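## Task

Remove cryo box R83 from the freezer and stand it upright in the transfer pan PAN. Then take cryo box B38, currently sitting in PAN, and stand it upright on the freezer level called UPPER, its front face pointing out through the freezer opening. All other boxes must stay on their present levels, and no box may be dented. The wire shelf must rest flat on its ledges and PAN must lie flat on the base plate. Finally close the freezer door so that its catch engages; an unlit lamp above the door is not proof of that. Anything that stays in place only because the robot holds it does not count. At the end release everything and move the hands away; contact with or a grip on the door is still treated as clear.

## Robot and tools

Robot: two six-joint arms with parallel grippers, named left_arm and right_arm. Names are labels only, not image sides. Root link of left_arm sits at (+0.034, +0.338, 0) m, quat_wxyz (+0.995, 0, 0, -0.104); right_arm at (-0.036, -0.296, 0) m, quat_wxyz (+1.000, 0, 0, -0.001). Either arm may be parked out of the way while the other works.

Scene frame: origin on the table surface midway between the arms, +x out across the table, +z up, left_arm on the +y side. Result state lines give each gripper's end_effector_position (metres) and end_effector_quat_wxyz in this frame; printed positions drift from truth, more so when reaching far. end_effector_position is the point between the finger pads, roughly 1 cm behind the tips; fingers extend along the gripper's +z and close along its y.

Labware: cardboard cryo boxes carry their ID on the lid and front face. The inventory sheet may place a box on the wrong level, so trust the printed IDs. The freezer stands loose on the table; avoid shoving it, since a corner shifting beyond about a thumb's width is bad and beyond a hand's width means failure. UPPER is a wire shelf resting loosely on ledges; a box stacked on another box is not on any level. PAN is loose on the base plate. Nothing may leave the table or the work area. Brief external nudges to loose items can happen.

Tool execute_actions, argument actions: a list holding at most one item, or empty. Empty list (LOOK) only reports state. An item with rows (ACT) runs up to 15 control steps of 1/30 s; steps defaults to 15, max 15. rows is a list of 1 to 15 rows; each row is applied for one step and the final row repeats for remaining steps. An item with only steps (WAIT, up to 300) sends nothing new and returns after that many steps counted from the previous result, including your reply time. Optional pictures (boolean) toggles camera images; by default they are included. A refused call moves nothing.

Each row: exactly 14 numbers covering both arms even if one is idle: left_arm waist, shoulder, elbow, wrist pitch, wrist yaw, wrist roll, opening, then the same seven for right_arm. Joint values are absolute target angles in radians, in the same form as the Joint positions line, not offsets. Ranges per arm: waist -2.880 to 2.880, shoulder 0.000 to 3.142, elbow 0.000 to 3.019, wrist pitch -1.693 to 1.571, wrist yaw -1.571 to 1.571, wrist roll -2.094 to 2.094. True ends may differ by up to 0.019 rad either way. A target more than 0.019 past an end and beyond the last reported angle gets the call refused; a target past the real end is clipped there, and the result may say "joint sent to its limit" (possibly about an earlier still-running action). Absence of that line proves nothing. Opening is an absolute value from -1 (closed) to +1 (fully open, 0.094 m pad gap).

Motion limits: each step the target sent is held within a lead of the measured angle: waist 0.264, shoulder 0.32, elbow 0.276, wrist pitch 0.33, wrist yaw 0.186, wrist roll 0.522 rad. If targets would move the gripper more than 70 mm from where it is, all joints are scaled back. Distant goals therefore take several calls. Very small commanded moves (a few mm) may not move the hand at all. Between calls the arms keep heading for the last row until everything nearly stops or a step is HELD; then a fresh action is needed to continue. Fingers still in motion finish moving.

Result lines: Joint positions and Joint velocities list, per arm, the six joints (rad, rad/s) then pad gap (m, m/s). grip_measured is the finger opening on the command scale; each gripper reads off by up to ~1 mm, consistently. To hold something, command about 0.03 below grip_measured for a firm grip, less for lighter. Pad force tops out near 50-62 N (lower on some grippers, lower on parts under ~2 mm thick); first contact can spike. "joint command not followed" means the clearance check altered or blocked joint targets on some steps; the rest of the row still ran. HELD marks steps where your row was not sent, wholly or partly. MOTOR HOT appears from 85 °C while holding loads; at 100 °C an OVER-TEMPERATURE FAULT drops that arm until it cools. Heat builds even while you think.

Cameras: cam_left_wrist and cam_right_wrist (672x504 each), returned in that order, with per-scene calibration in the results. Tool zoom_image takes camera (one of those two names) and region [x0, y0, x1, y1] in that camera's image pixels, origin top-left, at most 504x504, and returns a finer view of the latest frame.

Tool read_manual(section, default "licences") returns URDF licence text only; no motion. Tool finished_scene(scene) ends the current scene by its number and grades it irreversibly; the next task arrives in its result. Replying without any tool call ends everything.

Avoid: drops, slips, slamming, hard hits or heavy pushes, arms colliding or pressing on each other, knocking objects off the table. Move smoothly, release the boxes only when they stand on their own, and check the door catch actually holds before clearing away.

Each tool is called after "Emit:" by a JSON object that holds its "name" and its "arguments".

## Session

Emit:
{"name": "execute_actions", "arguments": {"actions": []}}

Scene clock: 0.00 s of 12600.00 s.
left_arm: end_effector_position=(+0.5350, +0.3750, +0.2757) grip_measured=+1.000 end_effector_quat_wxyz=(-0.064, +0.725, -0.685, +0.041) | right_arm: end_effector_position=(+0.3671, +0.2762, +0.1392) grip_measured=+1.000 end_effector_quat_wxyz=(+0.068, -0.405, +0.675, +0.613)
Joint positions: left_arm=[ 0.274  1.555  1.578 -1.444 -0.027 -1.561  0.094] | right_arm=[ 0.731  2.046  1.469 -0.118 -1.19   0.261  0.094]
Joint velocities: left_arm=[-0.005 -0.005 -0.012 -0.007 -0.051 -0.022  0.   ] | right_arm=[-0.005  0.005  0.002 -0.012 -0.037 -0.007  0.   ]
camera_calibration (this result's frames):
cam_left_wrist: T_world_to_cam=[[0.989193, 0.0355906, 0.142234, -0.580099], [-0.0486226, -0.835565, 0.547236, 0.193948], [0.138322, -0.548238, -0.824804, 0.480844], [0, 0, 0, 1]] pos_world=[0.516749, 0.446319, 0.372976]
cam_right_wrist: T_world_to_cam=[[0.618694, 0.0808456, -0.781461, -0.141116], [-0.302565, -0.893446, -0.331976, 0.406969], [-0.725032, 0.441835, -0.528309, 0.338392], [0, 0, 0, 1]] pos_world=[0.455787, 0.2255, 0.203603]

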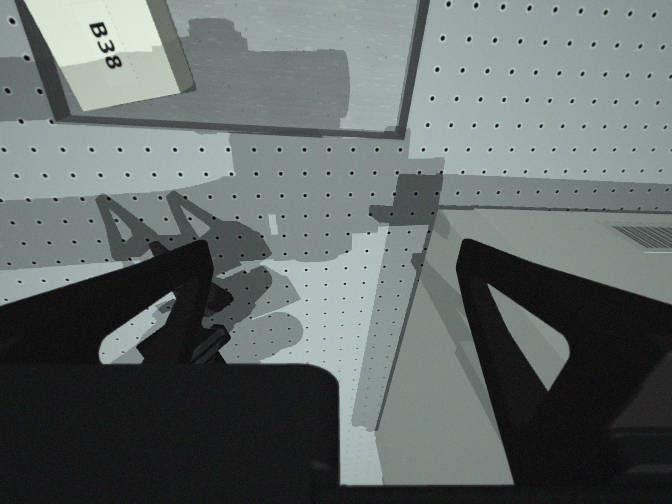

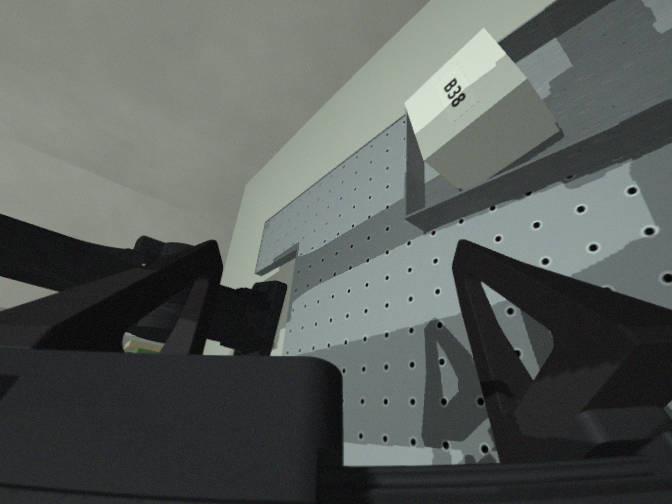

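Emit:
{"name": "execute_actions", "arguments": {"actions": [{"rows":[[0.274,1.2,1.4,-1.3,0,-1.0,1,0.6,1.3,0.75,0.2,-0.8,0,1]]}], "pictures": false}}

Emit:
{"name": "execute_actions", "arguments": {"actions": [{"rows":[[0.0,0.35,0.6,-0.35,0,0,1,0.45,0.35,0.6,-0.25,0,0,1]]}], "pictures": false}}

Emit:
{"name": "execute_actions", "arguments": {"actions": [{"steps":30}]}}

Scene clock: 4.03 s of 12600.00 s.
left_arm: end_effector_position=(+0.4512, +0.3656, +0.3811) grip_measured=+1.000 end_effector_quat_wxyz=(+0.218, -0.513, +0.822, -0.115) | right_arm: end_effector_position=(+0.3095, +0.0803, +0.2013) grip_measured=+1.000 end_effector_quat_wxyz=(+0.347, -0.401, +0.706, +0.469)
Joint positions: left_arm=[ 0.274  1.152  1.398 -1.318 -0.004 -1.051  0.094] | right_arm=[ 0.588  1.376  0.747  0.151 -0.805  0.059  0.094]
Joint velocities: left_arm=[-0.005  0.044  0.002  0.022 -0.022  0.168  0.   ] | right_arm=[ 0.024 -1.48  -0.462  0.232 -0.007 -0.242  0.   ]
Steps of this call (steps 1 to 90: nothing new was sent; then 0.53 s passed at rest; steps 91 to 105: all 15 steps of this action). Readings (joint positions):
91: left_arm=[0.274 1.542 1.562 -1.425 -0.022 -1.515] | right_arm=[0.729 2.037 1.451 -0.091 -1.149 0.246]
92: left_arm=[0.274 1.514 1.521 -1.390 -0.016 -1.454] | right_arm=[0.726 2.015 1.408 -0.046 -1.101 0.227]
94: left_arm=[0.274 1.442 1.451 -1.365 -0.010 -1.358] | right_arm=[0.710 1.950 1.301 0.016 -1.006 0.192]
98: left_arm=[0.274 1.284 1.398 -1.334 -0.004 -1.182] | right_arm=[0.653 1.774 1.069 0.098 -0.852 0.132]
105: the state above

Scene clock: 4.53 s of 12600.00 s.
left_arm: end_effector_position=(+0.3142, +0.2752, +0.3985) grip_measured=+1.000 end_effector_quat_wxyz=(+0.672, +0.041, +0.731, -0.112) | right_arm: end_effector_position=(+0.2400, -0.1641, +0.4188) grip_measured=+1.000 end_effector_quat_wxyz=(+0.693, -0.149, +0.685, +0.168)
Joint positions: left_arm=[-0.009  0.283  0.588 -0.375  0.002 -0.11   0.094] | right_arm=[ 0.447  0.347  0.588 -0.223 -0.008  0.024  0.094]
Joint velocities: left_arm=[-0.005  0.161  0.002  0.413 -0.022  0.637  0.   ] | right_arm=[-0.005 -1.216  0.002  0.017  0.066 -0.037  0.   ]
Steps of this call (steps 1 to 15: all 15 steps of this action). Readings (joint positions):
1: left_arm=[0.263 1.141 1.375 -1.282 -0.008 -1.008] | right_arm=[0.586 1.321 0.731 0.120 -0.755 0.052]
2: left_arm=[0.237 1.111 1.321 -1.207 -0.009 -0.951] | right_arm=[0.576 1.257 0.713 0.052 -0.690 0.048]
4: left_arm=[0.148 1.020 1.186 -1.070 -0.008 -0.826] | right_arm=[0.533 1.112 0.662 -0.070 -0.556 0.041]
8: left_arm=[-0.008 0.696 0.822 -0.680 0.002 -0.466] | right_arm=[0.455 0.807 0.592 -0.192 -0.278 0.034]
15: the state above

Scene clock: 5.53 s of 12600.00 s.
left_arm: end_effector_position=(+0.3312, +0.2714, +0.3824) grip_measured=+1.000 end_effector_quat_wxyz=(+0.655, +0.077, +0.747, -0.078) | right_arm: end_effector_position=(+0.2401, -0.1646, +0.4156) grip_measured=+1.000 end_effector_quat_wxyz=(+0.690, -0.152, +0.689, +0.163)
Joint positions: left_arm=[-0.009  0.349  0.588 -0.367  0.002 -0.016  0.094] | right_arm=[ 0.447  0.346  0.589 -0.238 -0.005  0.016  0.094]
Joint velocities: left_arm=[-0.005  0.005 -0.007  0.007 -0.066  0.007  0.   ] | right_arm=[ 0.005 -0.005  0.002 -0.007  0.037  0.022  0.   ]
Steps of this call (steps 1 to 30: the robot went on to your last target). Readings (joint positions):
1: left_arm=[-0.009 0.291 0.588 -0.367 0.002 -0.091] | right_arm=[0.447 0.315 0.589 -0.223 -0.006 0.022]
2: left_arm=[-0.009 0.302 0.588 -0.367 0.002 -0.076] | right_arm=[0.447 0.299 0.589 -0.223 -0.005 0.021]
4: left_arm=[-0.009 0.328 0.588 -0.367 0.002 -0.054] | right_arm=[0.447 0.303 0.589 -0.227 -0.005 0.019]
8: left_arm=[-0.009 0.349 0.588 -0.367 0.002 -0.032] | right_arm=[0.447 0.337 0.589 -0.236 -0.005 0.017]
30: the state above
All arms were judged still, so your last target was given up. Only a new action makes them travel on or press farther. Fingers that are still opening or closing keep moving.
camera_calibration (this result's frames):
cam_left_wrist: T_world_to_cam=[[-0.214303, -0.976761, -0.00337081, 0.339055], [-0.662534, 0.147895, -0.734286, 0.465527], [0.717721, -0.155127, -0.678832, 0.185896], [0, 0, 0, 1]] pos_world=[0.247667, 0.291164, 0.469165]
cam_right_wrist: T_world_to_cam=[[0.440482, -0.897303, -0.0286744, -0.241958], [-0.533957, -0.236173, -0.811857, 0.429645], [0.72171, 0.372919, -0.583151, 0.251193], [0, 0, 0, 1]] pos_world=[0.154701, -0.209314, 0.488356]

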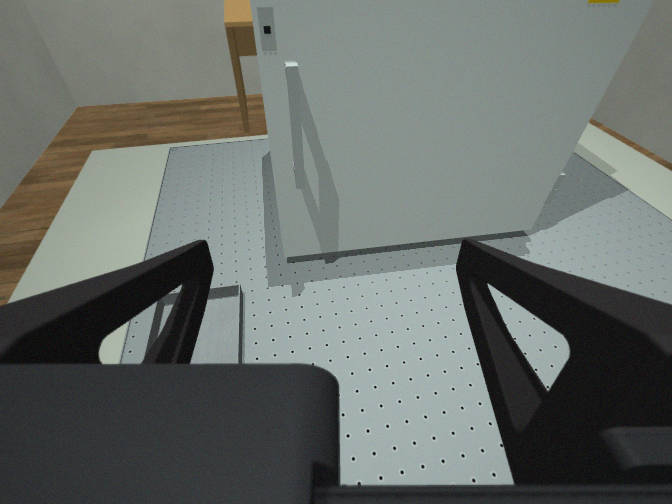

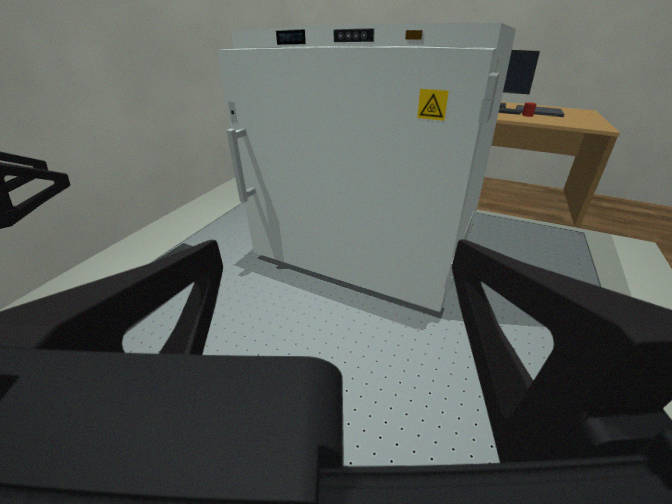

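Emit:
{"name": "execute_actions", "arguments": {"actions": [{"rows":[[0.07,1.33,0.72,0.68,0,0,1,-1,0.2,0.45,-0.25,0,0,1]]}], "pictures": false}}

Emit:
{"name": "execute_actions", "arguments": {"actions": [{"steps":25}]}}

Scene clock: 9.63 s of 12600.00 s.
left_arm: end_effector_position=(+0.5791, +0.2555, +0.2649) grip_measured=+1.000 end_effector_quat_wxyz=(+0.686, +0.049, +0.724, -0.058) | right_arm: end_effector_position=(+0.1507, -0.5077, +0.3505) grip_measured=+1.000 end_effector_quat_wxyz=(+0.640, +0.298, +0.649, -0.283)
Joint positions: left_arm=[ 0.06   1.352  0.682  0.618  0.002 -0.016  0.094] | right_arm=[-0.845  0.195  0.42  -0.245 -0.001  0.014  0.094]
Joint velocities: left_arm=[ 0.005  1.226 -0.002  0.115 -0.007 -0.007  0.   ] | right_arm=[-2.799 -0.015  0.007 -0.012  0.037  0.007  0.   ]
Steps of this call (steps 1 to 90: nothing new was sent; then 0.60 s passed at rest; steps 91 to 105: all 15 steps of this action). Readings (joint positions):
91: left_arm=[-0.006 0.363 0.588 -0.335 0.002 -0.016] | right_arm=[0.430 0.337 0.576 -0.237 -0.010 0.015]
92: left_arm=[0.005 0.399 0.592 -0.268 0.002 -0.016] | right_arm=[0.377 0.311 0.550 -0.236 -0.010 0.015]
94: left_arm=[0.031 0.517 0.616 -0.123 0.002 -0.016] | right_arm=[0.214 0.240 0.477 -0.237 -0.007 0.015]
98: left_arm=[0.058 0.824 0.664 0.201 0.002 -0.016] | right_arm=[-0.167 0.195 0.420 -0.245 -0.003 0.015]
105: the state above

Scene clock: 10.47 s of 12600.00 s.
left_arm: end_effector_position=(+0.5778, +0.2559, +0.2815) grip_measured=+1.000 end_effector_quat_wxyz=(+0.706, +0.048, +0.705, -0.059) | right_arm: end_effector_position=(+0.1147, -0.5347, +0.3505) grip_measured=+1.000 end_effector_quat_wxyz=(+0.615, +0.349, +0.623, -0.334)
Joint positions: left_arm=[ 0.06   1.34   0.682  0.661  0.002 -0.016  0.094] | right_arm=[-1.002  0.195  0.42  -0.245  0.003  0.014  0.094]
Joint velocities: left_arm=[-0.024 -0.015 -0.012  0.002  0.022 -0.007  0.   ] | right_arm=[ 0.005 -0.024 -0.012 -0.007 -0.022  0.022  0.   ]
Steps of this call (steps 1 to 25: the robot went on to your last target). Readings (joint positions):
1: left_arm=[0.060 1.385 0.682 0.619 0.002 -0.016] | right_arm=[-0.931 0.195 0.420 -0.245 0.000 0.014]
2: left_arm=[0.060 1.400 0.682 0.620 0.002 -0.016] | right_arm=[-0.995 0.195 0.420 -0.245 0.002 0.014]
4: left_arm=[0.060 1.397 0.682 0.629 0.002 -0.016] | right_arm=[-1.044 0.195 0.420 -0.245 0.003 0.014]
8: left_arm=[0.060 1.357 0.682 0.654 0.002 -0.016] | right_arm=[-1.013 0.195 0.420 -0.245 0.003 0.014]
25: the state above
camera_calibration (this result's frames):
cam_left_wrist: T_world_to_cam=[[-0.145232, -0.989392, -0.00339343, 0.339782], [-0.570087, 0.0864847, -0.81702, 0.542733], [0.808646, -0.116723, -0.5766, -0.153092], [0, 0, 0, 1]] pos_world=[0.482549, 0.271371, 0.356304]
cam_right_wrist: T_world_to_cam=[[-0.842016, -0.538782, -0.0269019, -0.182529], [-0.30713, 0.519791, -0.797176, 0.595453], [0.443487, -0.662972, -0.603148, -0.073146], [0, 0, 0, 1]] pos_world=[0.0616284, -0.456348, 0.425652]

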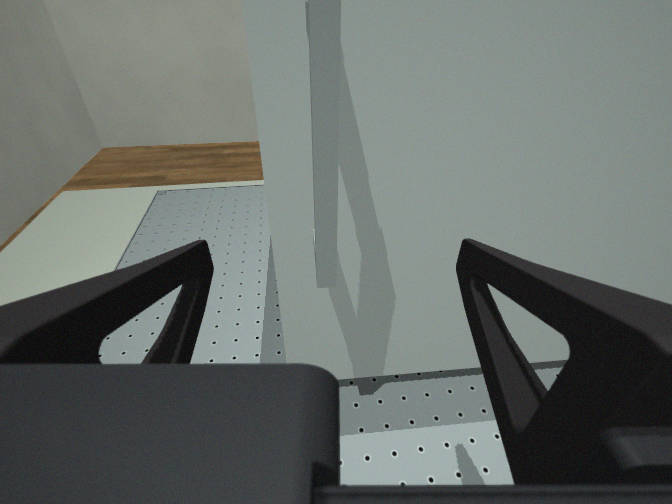

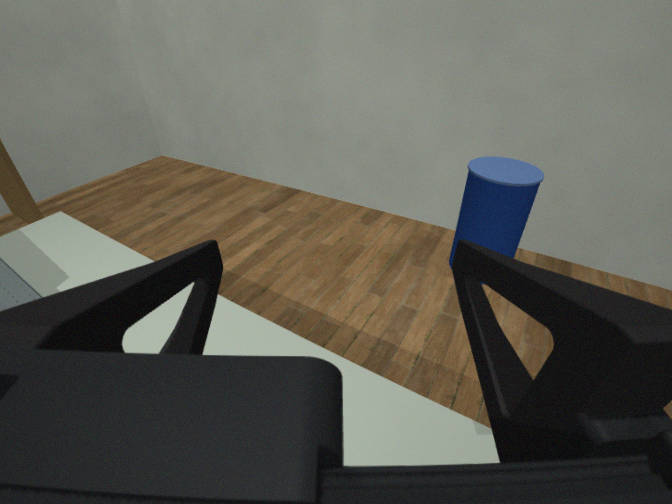

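Emit:
{"name": "execute_actions", "arguments": {"actions": [{"rows":[[0.078,1.36,0.74,0.67,0,0,1,-1,0.2,0.45,-0.25,0,0,1],[0.078,1.38,0.76,0.67,0,0,1,-1,0.2,0.45,-0.25,0,0,1],[0.078,1.4,0.78,0.67,0,0,1,-1,0.2,0.45,-0.25,0,0,1],[0.078,1.42,0.8,0.67,0,0,1,-1,0.2,0.45,-0.25,0,0,1],[0.078,1.44,0.82,0.67,0,0,1,-1,0.2,0.45,-0.25,0,0,1],[0.078,1.46,0.845,0.67,0,0,1,-1,0.2,0.45,-0.25,0,0,1],[0.078,1.48,0.87,0.67,0,0,1,-1,0.2,0.45,-0.25,0,0,1],[0.078,1.5,0.9,0.67,0,0,1,-1,0.2,0.45,-0.25,0,0,1]]}], "pictures": false}}

Emit:
{"name": "execute_actions", "arguments": {"actions": [{"rows":[[0.078,1.5,0.9,0.67,0,0,-1,-1,0.2,0.45,-0.25,0,0,1]]}]}}

Scene clock: 15.47 s of 12600.00 s.
left_arm: end_effector_position=(+0.6413, +0.2521, +0.2814) grip_measured=+1.000 end_effector_quat_wxyz=(+0.707, +0.044, +0.704, -0.056) | right_arm: end_effector_position=(+0.1147, -0.5347, +0.3505) grip_measured=+1.000 end_effector_quat_wxyz=(+0.615, +0.349, +0.623, -0.334)
Joint positions: left_arm=[ 0.069  1.504  0.849  0.661  0.002 -0.016  0.094] | right_arm=[-1.002  0.195  0.42  -0.245  0.003  0.014  0.094]
Joint velocities: left_arm=[-0.015 -0.005 -0.007 -0.007 -0.007  0.007  0.   ] | right_arm=[ 0.005 -0.015  0.002  0.002 -0.007 -0.037  0.   ]
Steps of this call (steps 1 to 15: the robot went on to your last target; steps 16 to 90: nothing new was sent; then 1.50 s passed at rest; steps 91 to 105: all 15 steps of this action). Readings (joint positions):
91: left_arm=[0.061 1.340 0.682 0.661 0.002 -0.016] | right_arm=[-1.002 0.195 0.420 -0.245 0.003 0.014]
92: left_arm=[0.062 1.342 0.683 0.661 0.002 -0.016] | right_arm=[-1.002 0.195 0.420 -0.245 0.003 0.014]
94: left_arm=[0.066 1.359 0.697 0.661 0.002 -0.016] | right_arm=[-1.002 0.195 0.420 -0.245 0.003 0.014]
98: left_arm=[0.069 1.442 0.780 0.661 0.002 -0.016] | right_arm=[-1.002 0.195 0.420 -0.245 0.003 0.014]
105: the state above

Scene clock: 15.97 s of 12600.00 s.
left_arm: end_effector_position=(+0.6415, +0.2521, +0.2818) grip_measured=-0.772 end_effector_quat_wxyz=(+0.707, +0.045, +0.703, -0.055) | right_arm: end_effector_position=(+0.1147, -0.5347, +0.3505) grip_measured=+1.000 end_effector_quat_wxyz=(+0.615, +0.349, +0.623, -0.334)
Joint positions: left_arm=[ 0.069  1.504  0.849  0.661  0.002 -0.014  0.011] | right_arm=[-1.002  0.195  0.42  -0.245  0.003  0.014  0.094]
Joint velocities: left_arm=[ 0.005 -0.005  0.002  0.012  0.022 -0.037 -0.001] | right_arm=[-0.024 -0.015 -0.022 -0.007  0.037 -0.022  0.   ]
Steps of this call (steps 1 to 15: all 15 steps of this action). Readings (joint positions):
1: left_arm=[0.069 1.504 0.849 0.661 0.002 -0.016] | right_arm=[-1.002 0.195 0.420 -0.245 0.003 0.014]
2: left_arm=[0.069 1.504 0.849 0.661 0.002 -0.016] | right_arm=[-1.002 0.195 0.420 -0.245 0.003 0.014]
4: left_arm=[0.069 1.504 0.849 0.661 0.002 -0.016] | right_arm=[-1.002 0.195 0.420 -0.245 0.003 0.014]
8: left_arm=[0.069 1.504 0.849 0.661 0.002 -0.014] | right_arm=[-1.002 0.195 0.420 -0.245 0.003 0.014]
15: the state above
camera_calibration (this result's frames):
cam_left_wrist: T_world_to_cam=[[-0.135761, -0.990725, -0.00566856, 0.34018], [-0.567532, 0.0824573, -0.819212, 0.579612], [0.812081, -0.108, -0.573463, -0.2102], [0, 0, 0, 1]] pos_world=[0.545831, 0.26653, 0.356212]
cam_right_wrist: T_world_to_cam=[[-0.842016, -0.538782, -0.0269019, -0.182529], [-0.30713, 0.519791, -0.797176, 0.595453], [0.443487, -0.662972, -0.603148, -0.073146], [0, 0, 0, 1]] pos_world=[0.0616284, -0.456348, 0.425652]

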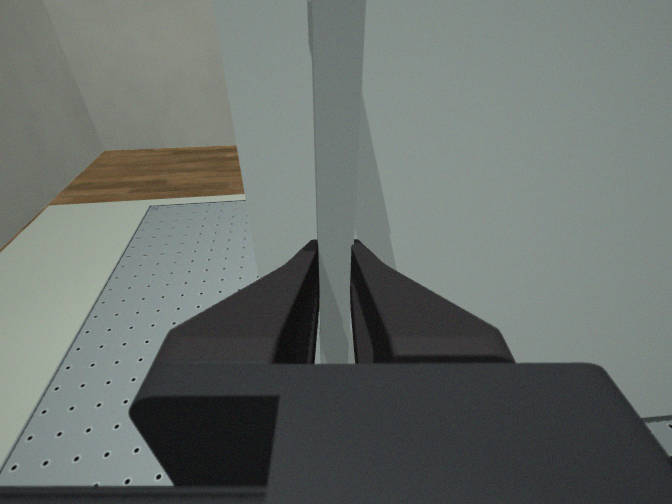

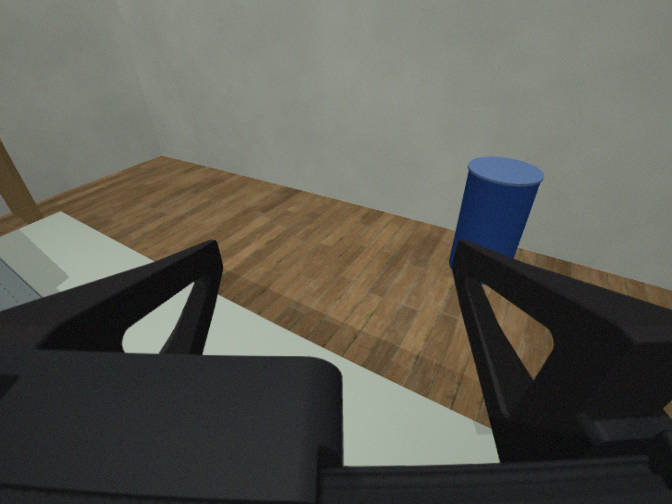

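Emit:
{"name": "execute_actions", "arguments": {"actions": [{"rows":[[0.068,1.49,0.84,0.66,0,0,-1,-1,0.2,0.45,-0.25,0,0,1],[0.066,1.478,0.828,0.66,0,0,-1,-1,0.2,0.45,-0.25,0,0,1],[0.064,1.466,0.816,0.66,0,0,-1,-1,0.2,0.45,-0.25,0,0,1],[0.062,1.454,0.804,0.66,0,0,-1,-1,0.2,0.45,-0.25,0,0,1],[0.06,1.44,0.79,0.66,0,0,-1,-1,0.2,0.45,-0.25,0,0,1],[0.057,1.426,0.776,0.66,0,0,-1,-1,0.2,0.45,-0.25,0,0,1],[0.054,1.412,0.762,0.66,0,0,-1,-1,0.2,0.45,-0.25,0,0,1],[0.051,1.398,0.748,0.66,0,0,-1,-1,0.2,0.45,-0.25,0,0,1],[0.048,1.384,0.734,0.66,0,0,-1,-1,0.2,0.45,-0.25,0,0,1],[0.045,1.37,0.72,0.66,0,0,-1,-1,0.2,0.45,-0.25,0,0,1],[0.042,1.356,0.705,0.66,0,0,-1,-1,0.2,0.45,-0.25,0,0,1],[0.039,1.342,0.69,0.66,0,0,-1,-1,0.2,0.45,-0.25,0,0,1],[0.036,1.328,0.675,0.66,0,0,-1,-1,0.2,0.45,-0.25,0,0,1],[0.033,1.314,0.66,0.66,0,0,-1,-1,0.2,0.45,-0.25,0,0,1],[0.03,1.3,0.645,0.66,0,0,-1,-1,0.2,0.45,-0.25,0,0,1]]}], "pictures": false}}

Emit:
{"name": "execute_actions", "arguments": {"actions": [{"rows":[[0.01,1.285,0.63,0.66,-0.03,0,-1,-1,0.2,0.45,-0.25,0,0,1],[-0.01,1.27,0.62,0.655,-0.065,0,-1,-1,0.2,0.45,-0.25,0,0,1],[-0.03,1.255,0.605,0.65,-0.1,0,-1,-1,0.2,0.45,-0.25,0,0,1],[-0.05,1.24,0.595,0.65,-0.13,0,-1,-1,0.2,0.45,-0.25,0,0,1],[-0.07,1.225,0.58,0.645,-0.16,0,-1,-1,0.2,0.45,-0.25,0,0,1],[-0.09,1.21,0.57,0.64,-0.195,0,-1,-1,0.2,0.45,-0.25,0,0,1],[-0.11,1.195,0.56,0.64,-0.23,0,-1,-1,0.2,0.45,-0.25,0,0,1],[-0.13,1.18,0.545,0.635,-0.26,0,-1,-1,0.2,0.45,-0.25,0,0,1],[-0.15,1.165,0.535,0.63,-0.29,0,-1,-1,0.2,0.45,-0.25,0,0,1],[-0.17,1.15,0.525,0.63,-0.325,0,-1,-1,0.2,0.45,-0.25,0,0,1],[-0.19,1.135,0.51,0.625,-0.36,0,-1,-1,0.2,0.45,-0.25,0,0,1],[-0.21,1.12,0.5,0.62,-0.39,0,-1,-1,0.2,0.45,-0.25,0,0,1],[-0.24,1.113,0.495,0.62,-0.43,0,-1,-1,0.2,0.45,-0.25,0,0,1],[-0.27,1.106,0.49,0.62,-0.47,0,-1,-1,0.2,0.45,-0.25,0,0,1],[-0.3,1.1,0.485,0.615,-0.515,0,-1,-1,0.2,0.45,-0.25,0,0,1]]}], "pictures": false}}

Emit:
{"name": "execute_actions", "arguments": {"actions": [{"rows":[[-0.33,1.094,0.48,0.615,-0.56,0,-1,-1,0.2,0.45,-0.25,0,0,1],[-0.36,1.088,0.478,0.61,-0.6,0,-1,-1,0.2,0.45,-0.25,0,0,1],[-0.39,1.082,0.474,0.61,-0.64,0,-1,-1,0.2,0.45,-0.25,0,0,1],[-0.42,1.076,0.47,0.61,-0.685,0,-1,-1,0.2,0.45,-0.25,0,0,1],[-0.45,1.07,0.466,0.605,-0.73,0,-1,-1,0.2,0.45,-0.25,0,0,1],[-0.48,1.065,0.463,0.6,-0.77,0,-1,-1,0.2,0.45,-0.25,0,0,1],[-0.5,1.06,0.46,0.6,-0.8,0,-1,-1,0.2,0.45,-0.25,0,0,1]],"steps":12}]}}

Scene clock: 27.57 s of 12600.00 s.
left_arm: end_effector_position=(+0.5765, +0.2414, +0.2796) grip_measured=-0.761 end_effector_quat_wxyz=(+0.704, +0.056, +0.705, -0.066) | right_arm: end_effector_position=(+0.1147, -0.5347, +0.3505) grip_measured=+1.000 end_effector_quat_wxyz=(+0.615, +0.349, +0.623, -0.334)
Joint positions: left_arm=[ 0.032  1.346  0.684  0.661 -0.004 -0.014  0.011] | right_arm=[-1.002  0.195  0.42  -0.245  0.003  0.014  0.094]
Joint velocities: left_arm=[-0.132 -0.405 -0.364 -0.007 -0.007 -0.081  0.003] | right_arm=[ 0.005 -0.005 -0.012  0.007  0.007  0.051  0.   ]
Steps of this call (steps 1 to 15: the robot went on to your last target; steps 16 to 90: nothing new was sent; then 8.10 s passed at rest; steps 91 to 105: all 15 steps of this action). Readings (joint positions):
91: left_arm=[0.069 1.504 0.849 0.661 0.002 -0.014] | right_arm=[-1.002 0.195 0.420 -0.245 0.003 0.014]
92: left_arm=[0.069 1.504 0.848 0.661 0.002 -0.014] | right_arm=[-1.002 0.195 0.420 -0.245 0.003 0.014]
94: left_arm=[0.069 1.503 0.846 0.661 0.002 -0.014] | right_arm=[-1.002 0.195 0.420 -0.245 0.003 0.014]
98: left_arm=[0.065 1.480 0.821 0.661 0.002 -0.014] | right_arm=[-1.002 0.195 0.420 -0.245 0.003 0.014]
105: the state above

Scene clock: 28.07 s of 12600.00 s.
left_arm: end_effector_position=(+0.4836, +0.2052, +0.2777) grip_measured=-0.757 end_effector_quat_wxyz=(+0.707, -0.012, +0.707, +0.002) | right_arm: end_effector_position=(+0.1147, -0.5347, +0.3505) grip_measured=+1.000 end_effector_quat_wxyz=(+0.615, +0.349, +0.623, -0.334)
Joint positions: left_arm=[-0.246  1.143  0.513  0.629 -0.475 -0.014  0.011] | right_arm=[-1.002  0.195  0.42  -0.245  0.003  0.014  0.094]
Joint velocities: left_arm=[-0.835 -0.269 -0.168 -0.071 -1.253 -0.022 -0.   ] | right_arm=[-0.015  0.005 -0.012 -0.007 -0.022 -0.051  0.   ]
Steps of this call (steps 1 to 15: all 15 steps of this action). Readings (joint positions):
1: left_arm=[0.026 1.333 0.671 0.661 -0.011 -0.014] | right_arm=[-1.002 0.195 0.420 -0.245 0.003 0.014]
2: left_arm=[0.014 1.321 0.659 0.661 -0.034 -0.014] | right_arm=[-1.002 0.195 0.420 -0.245 0.003 0.014]
4: left_arm=[-0.018 1.297 0.636 0.661 -0.102 -0.014] | right_arm=[-1.002 0.195 0.420 -0.245 0.003 0.014]
8: left_arm=[-0.091 1.238 0.585 0.652 -0.234 -0.014] | right_arm=[-1.002 0.195 0.420 -0.245 0.003 0.014]
15: the state above

Scene clock: 28.47 s of 12600.00 s.
left_arm: end_effector_position=(+0.4260, +0.1696, +0.2764) grip_measured=-0.750 end_effector_quat_wxyz=(+0.706, -0.043, +0.706, +0.034) | right_arm: end_effector_position=(+0.1147, -0.5347, +0.3505) grip_measured=+1.000 end_effector_quat_wxyz=(+0.615, +0.349, +0.623, -0.334)
Joint positions: left_arm=[-0.493  1.079  0.467  0.611 -0.811 -0.014  0.012] | right_arm=[-1.002  0.195  0.42  -0.245  0.003  0.014  0.094]
Joint velocities: left_arm=[ 0.005 -0.015 -0.017 -0.017 -0.037  0.022 -0.   ] | right_arm=[-0.024 -0.015  0.012 -0.017 -0.007 -0.007  0.   ]
Steps of this call (steps 1 to 12: all 12 steps of this action). Readings (joint positions):
1: left_arm=[-0.274 1.135 0.506 0.627 -0.520 -0.014] | right_arm=[-1.002 0.195 0.420 -0.245 0.003 0.014]
2: left_arm=[-0.302 1.128 0.501 0.625 -0.565 -0.014] | right_arm=[-1.002 0.195 0.420 -0.245 0.003 0.014]
4: left_arm=[-0.356 1.116 0.493 0.621 -0.650 -0.014] | right_arm=[-1.002 0.195 0.420 -0.245 0.003 0.014]
8: left_arm=[-0.466 1.096 0.479 0.613 -0.799 -0.014] | right_arm=[-1.002 0.195 0.420 -0.245 0.003 0.014]
12: the state above
camera_calibration (this result's frames):
cam_left_wrist: T_world_to_cam=[[0.11415, -0.993439, -0.00693225, 0.123471], [-0.576435, -0.0605484, -0.814897, 0.486524], [0.809131, 0.0970167, -0.579565, -0.0790342], [0, 0, 0, 1]] pos_world=[0.330304, 0.159787, 0.351517]
cam_right_wrist: T_world_to_cam=[[-0.842016, -0.538782, -0.0269019, -0.182529], [-0.30713, 0.519791, -0.797176, 0.595453], [0.443487, -0.662972, -0.603148, -0.073146], [0, 0, 0, 1]] pos_world=[0.0616284, -0.456348, 0.425652]

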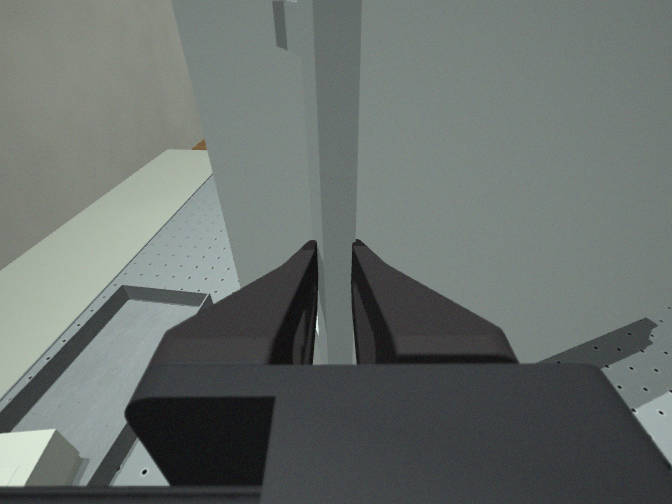

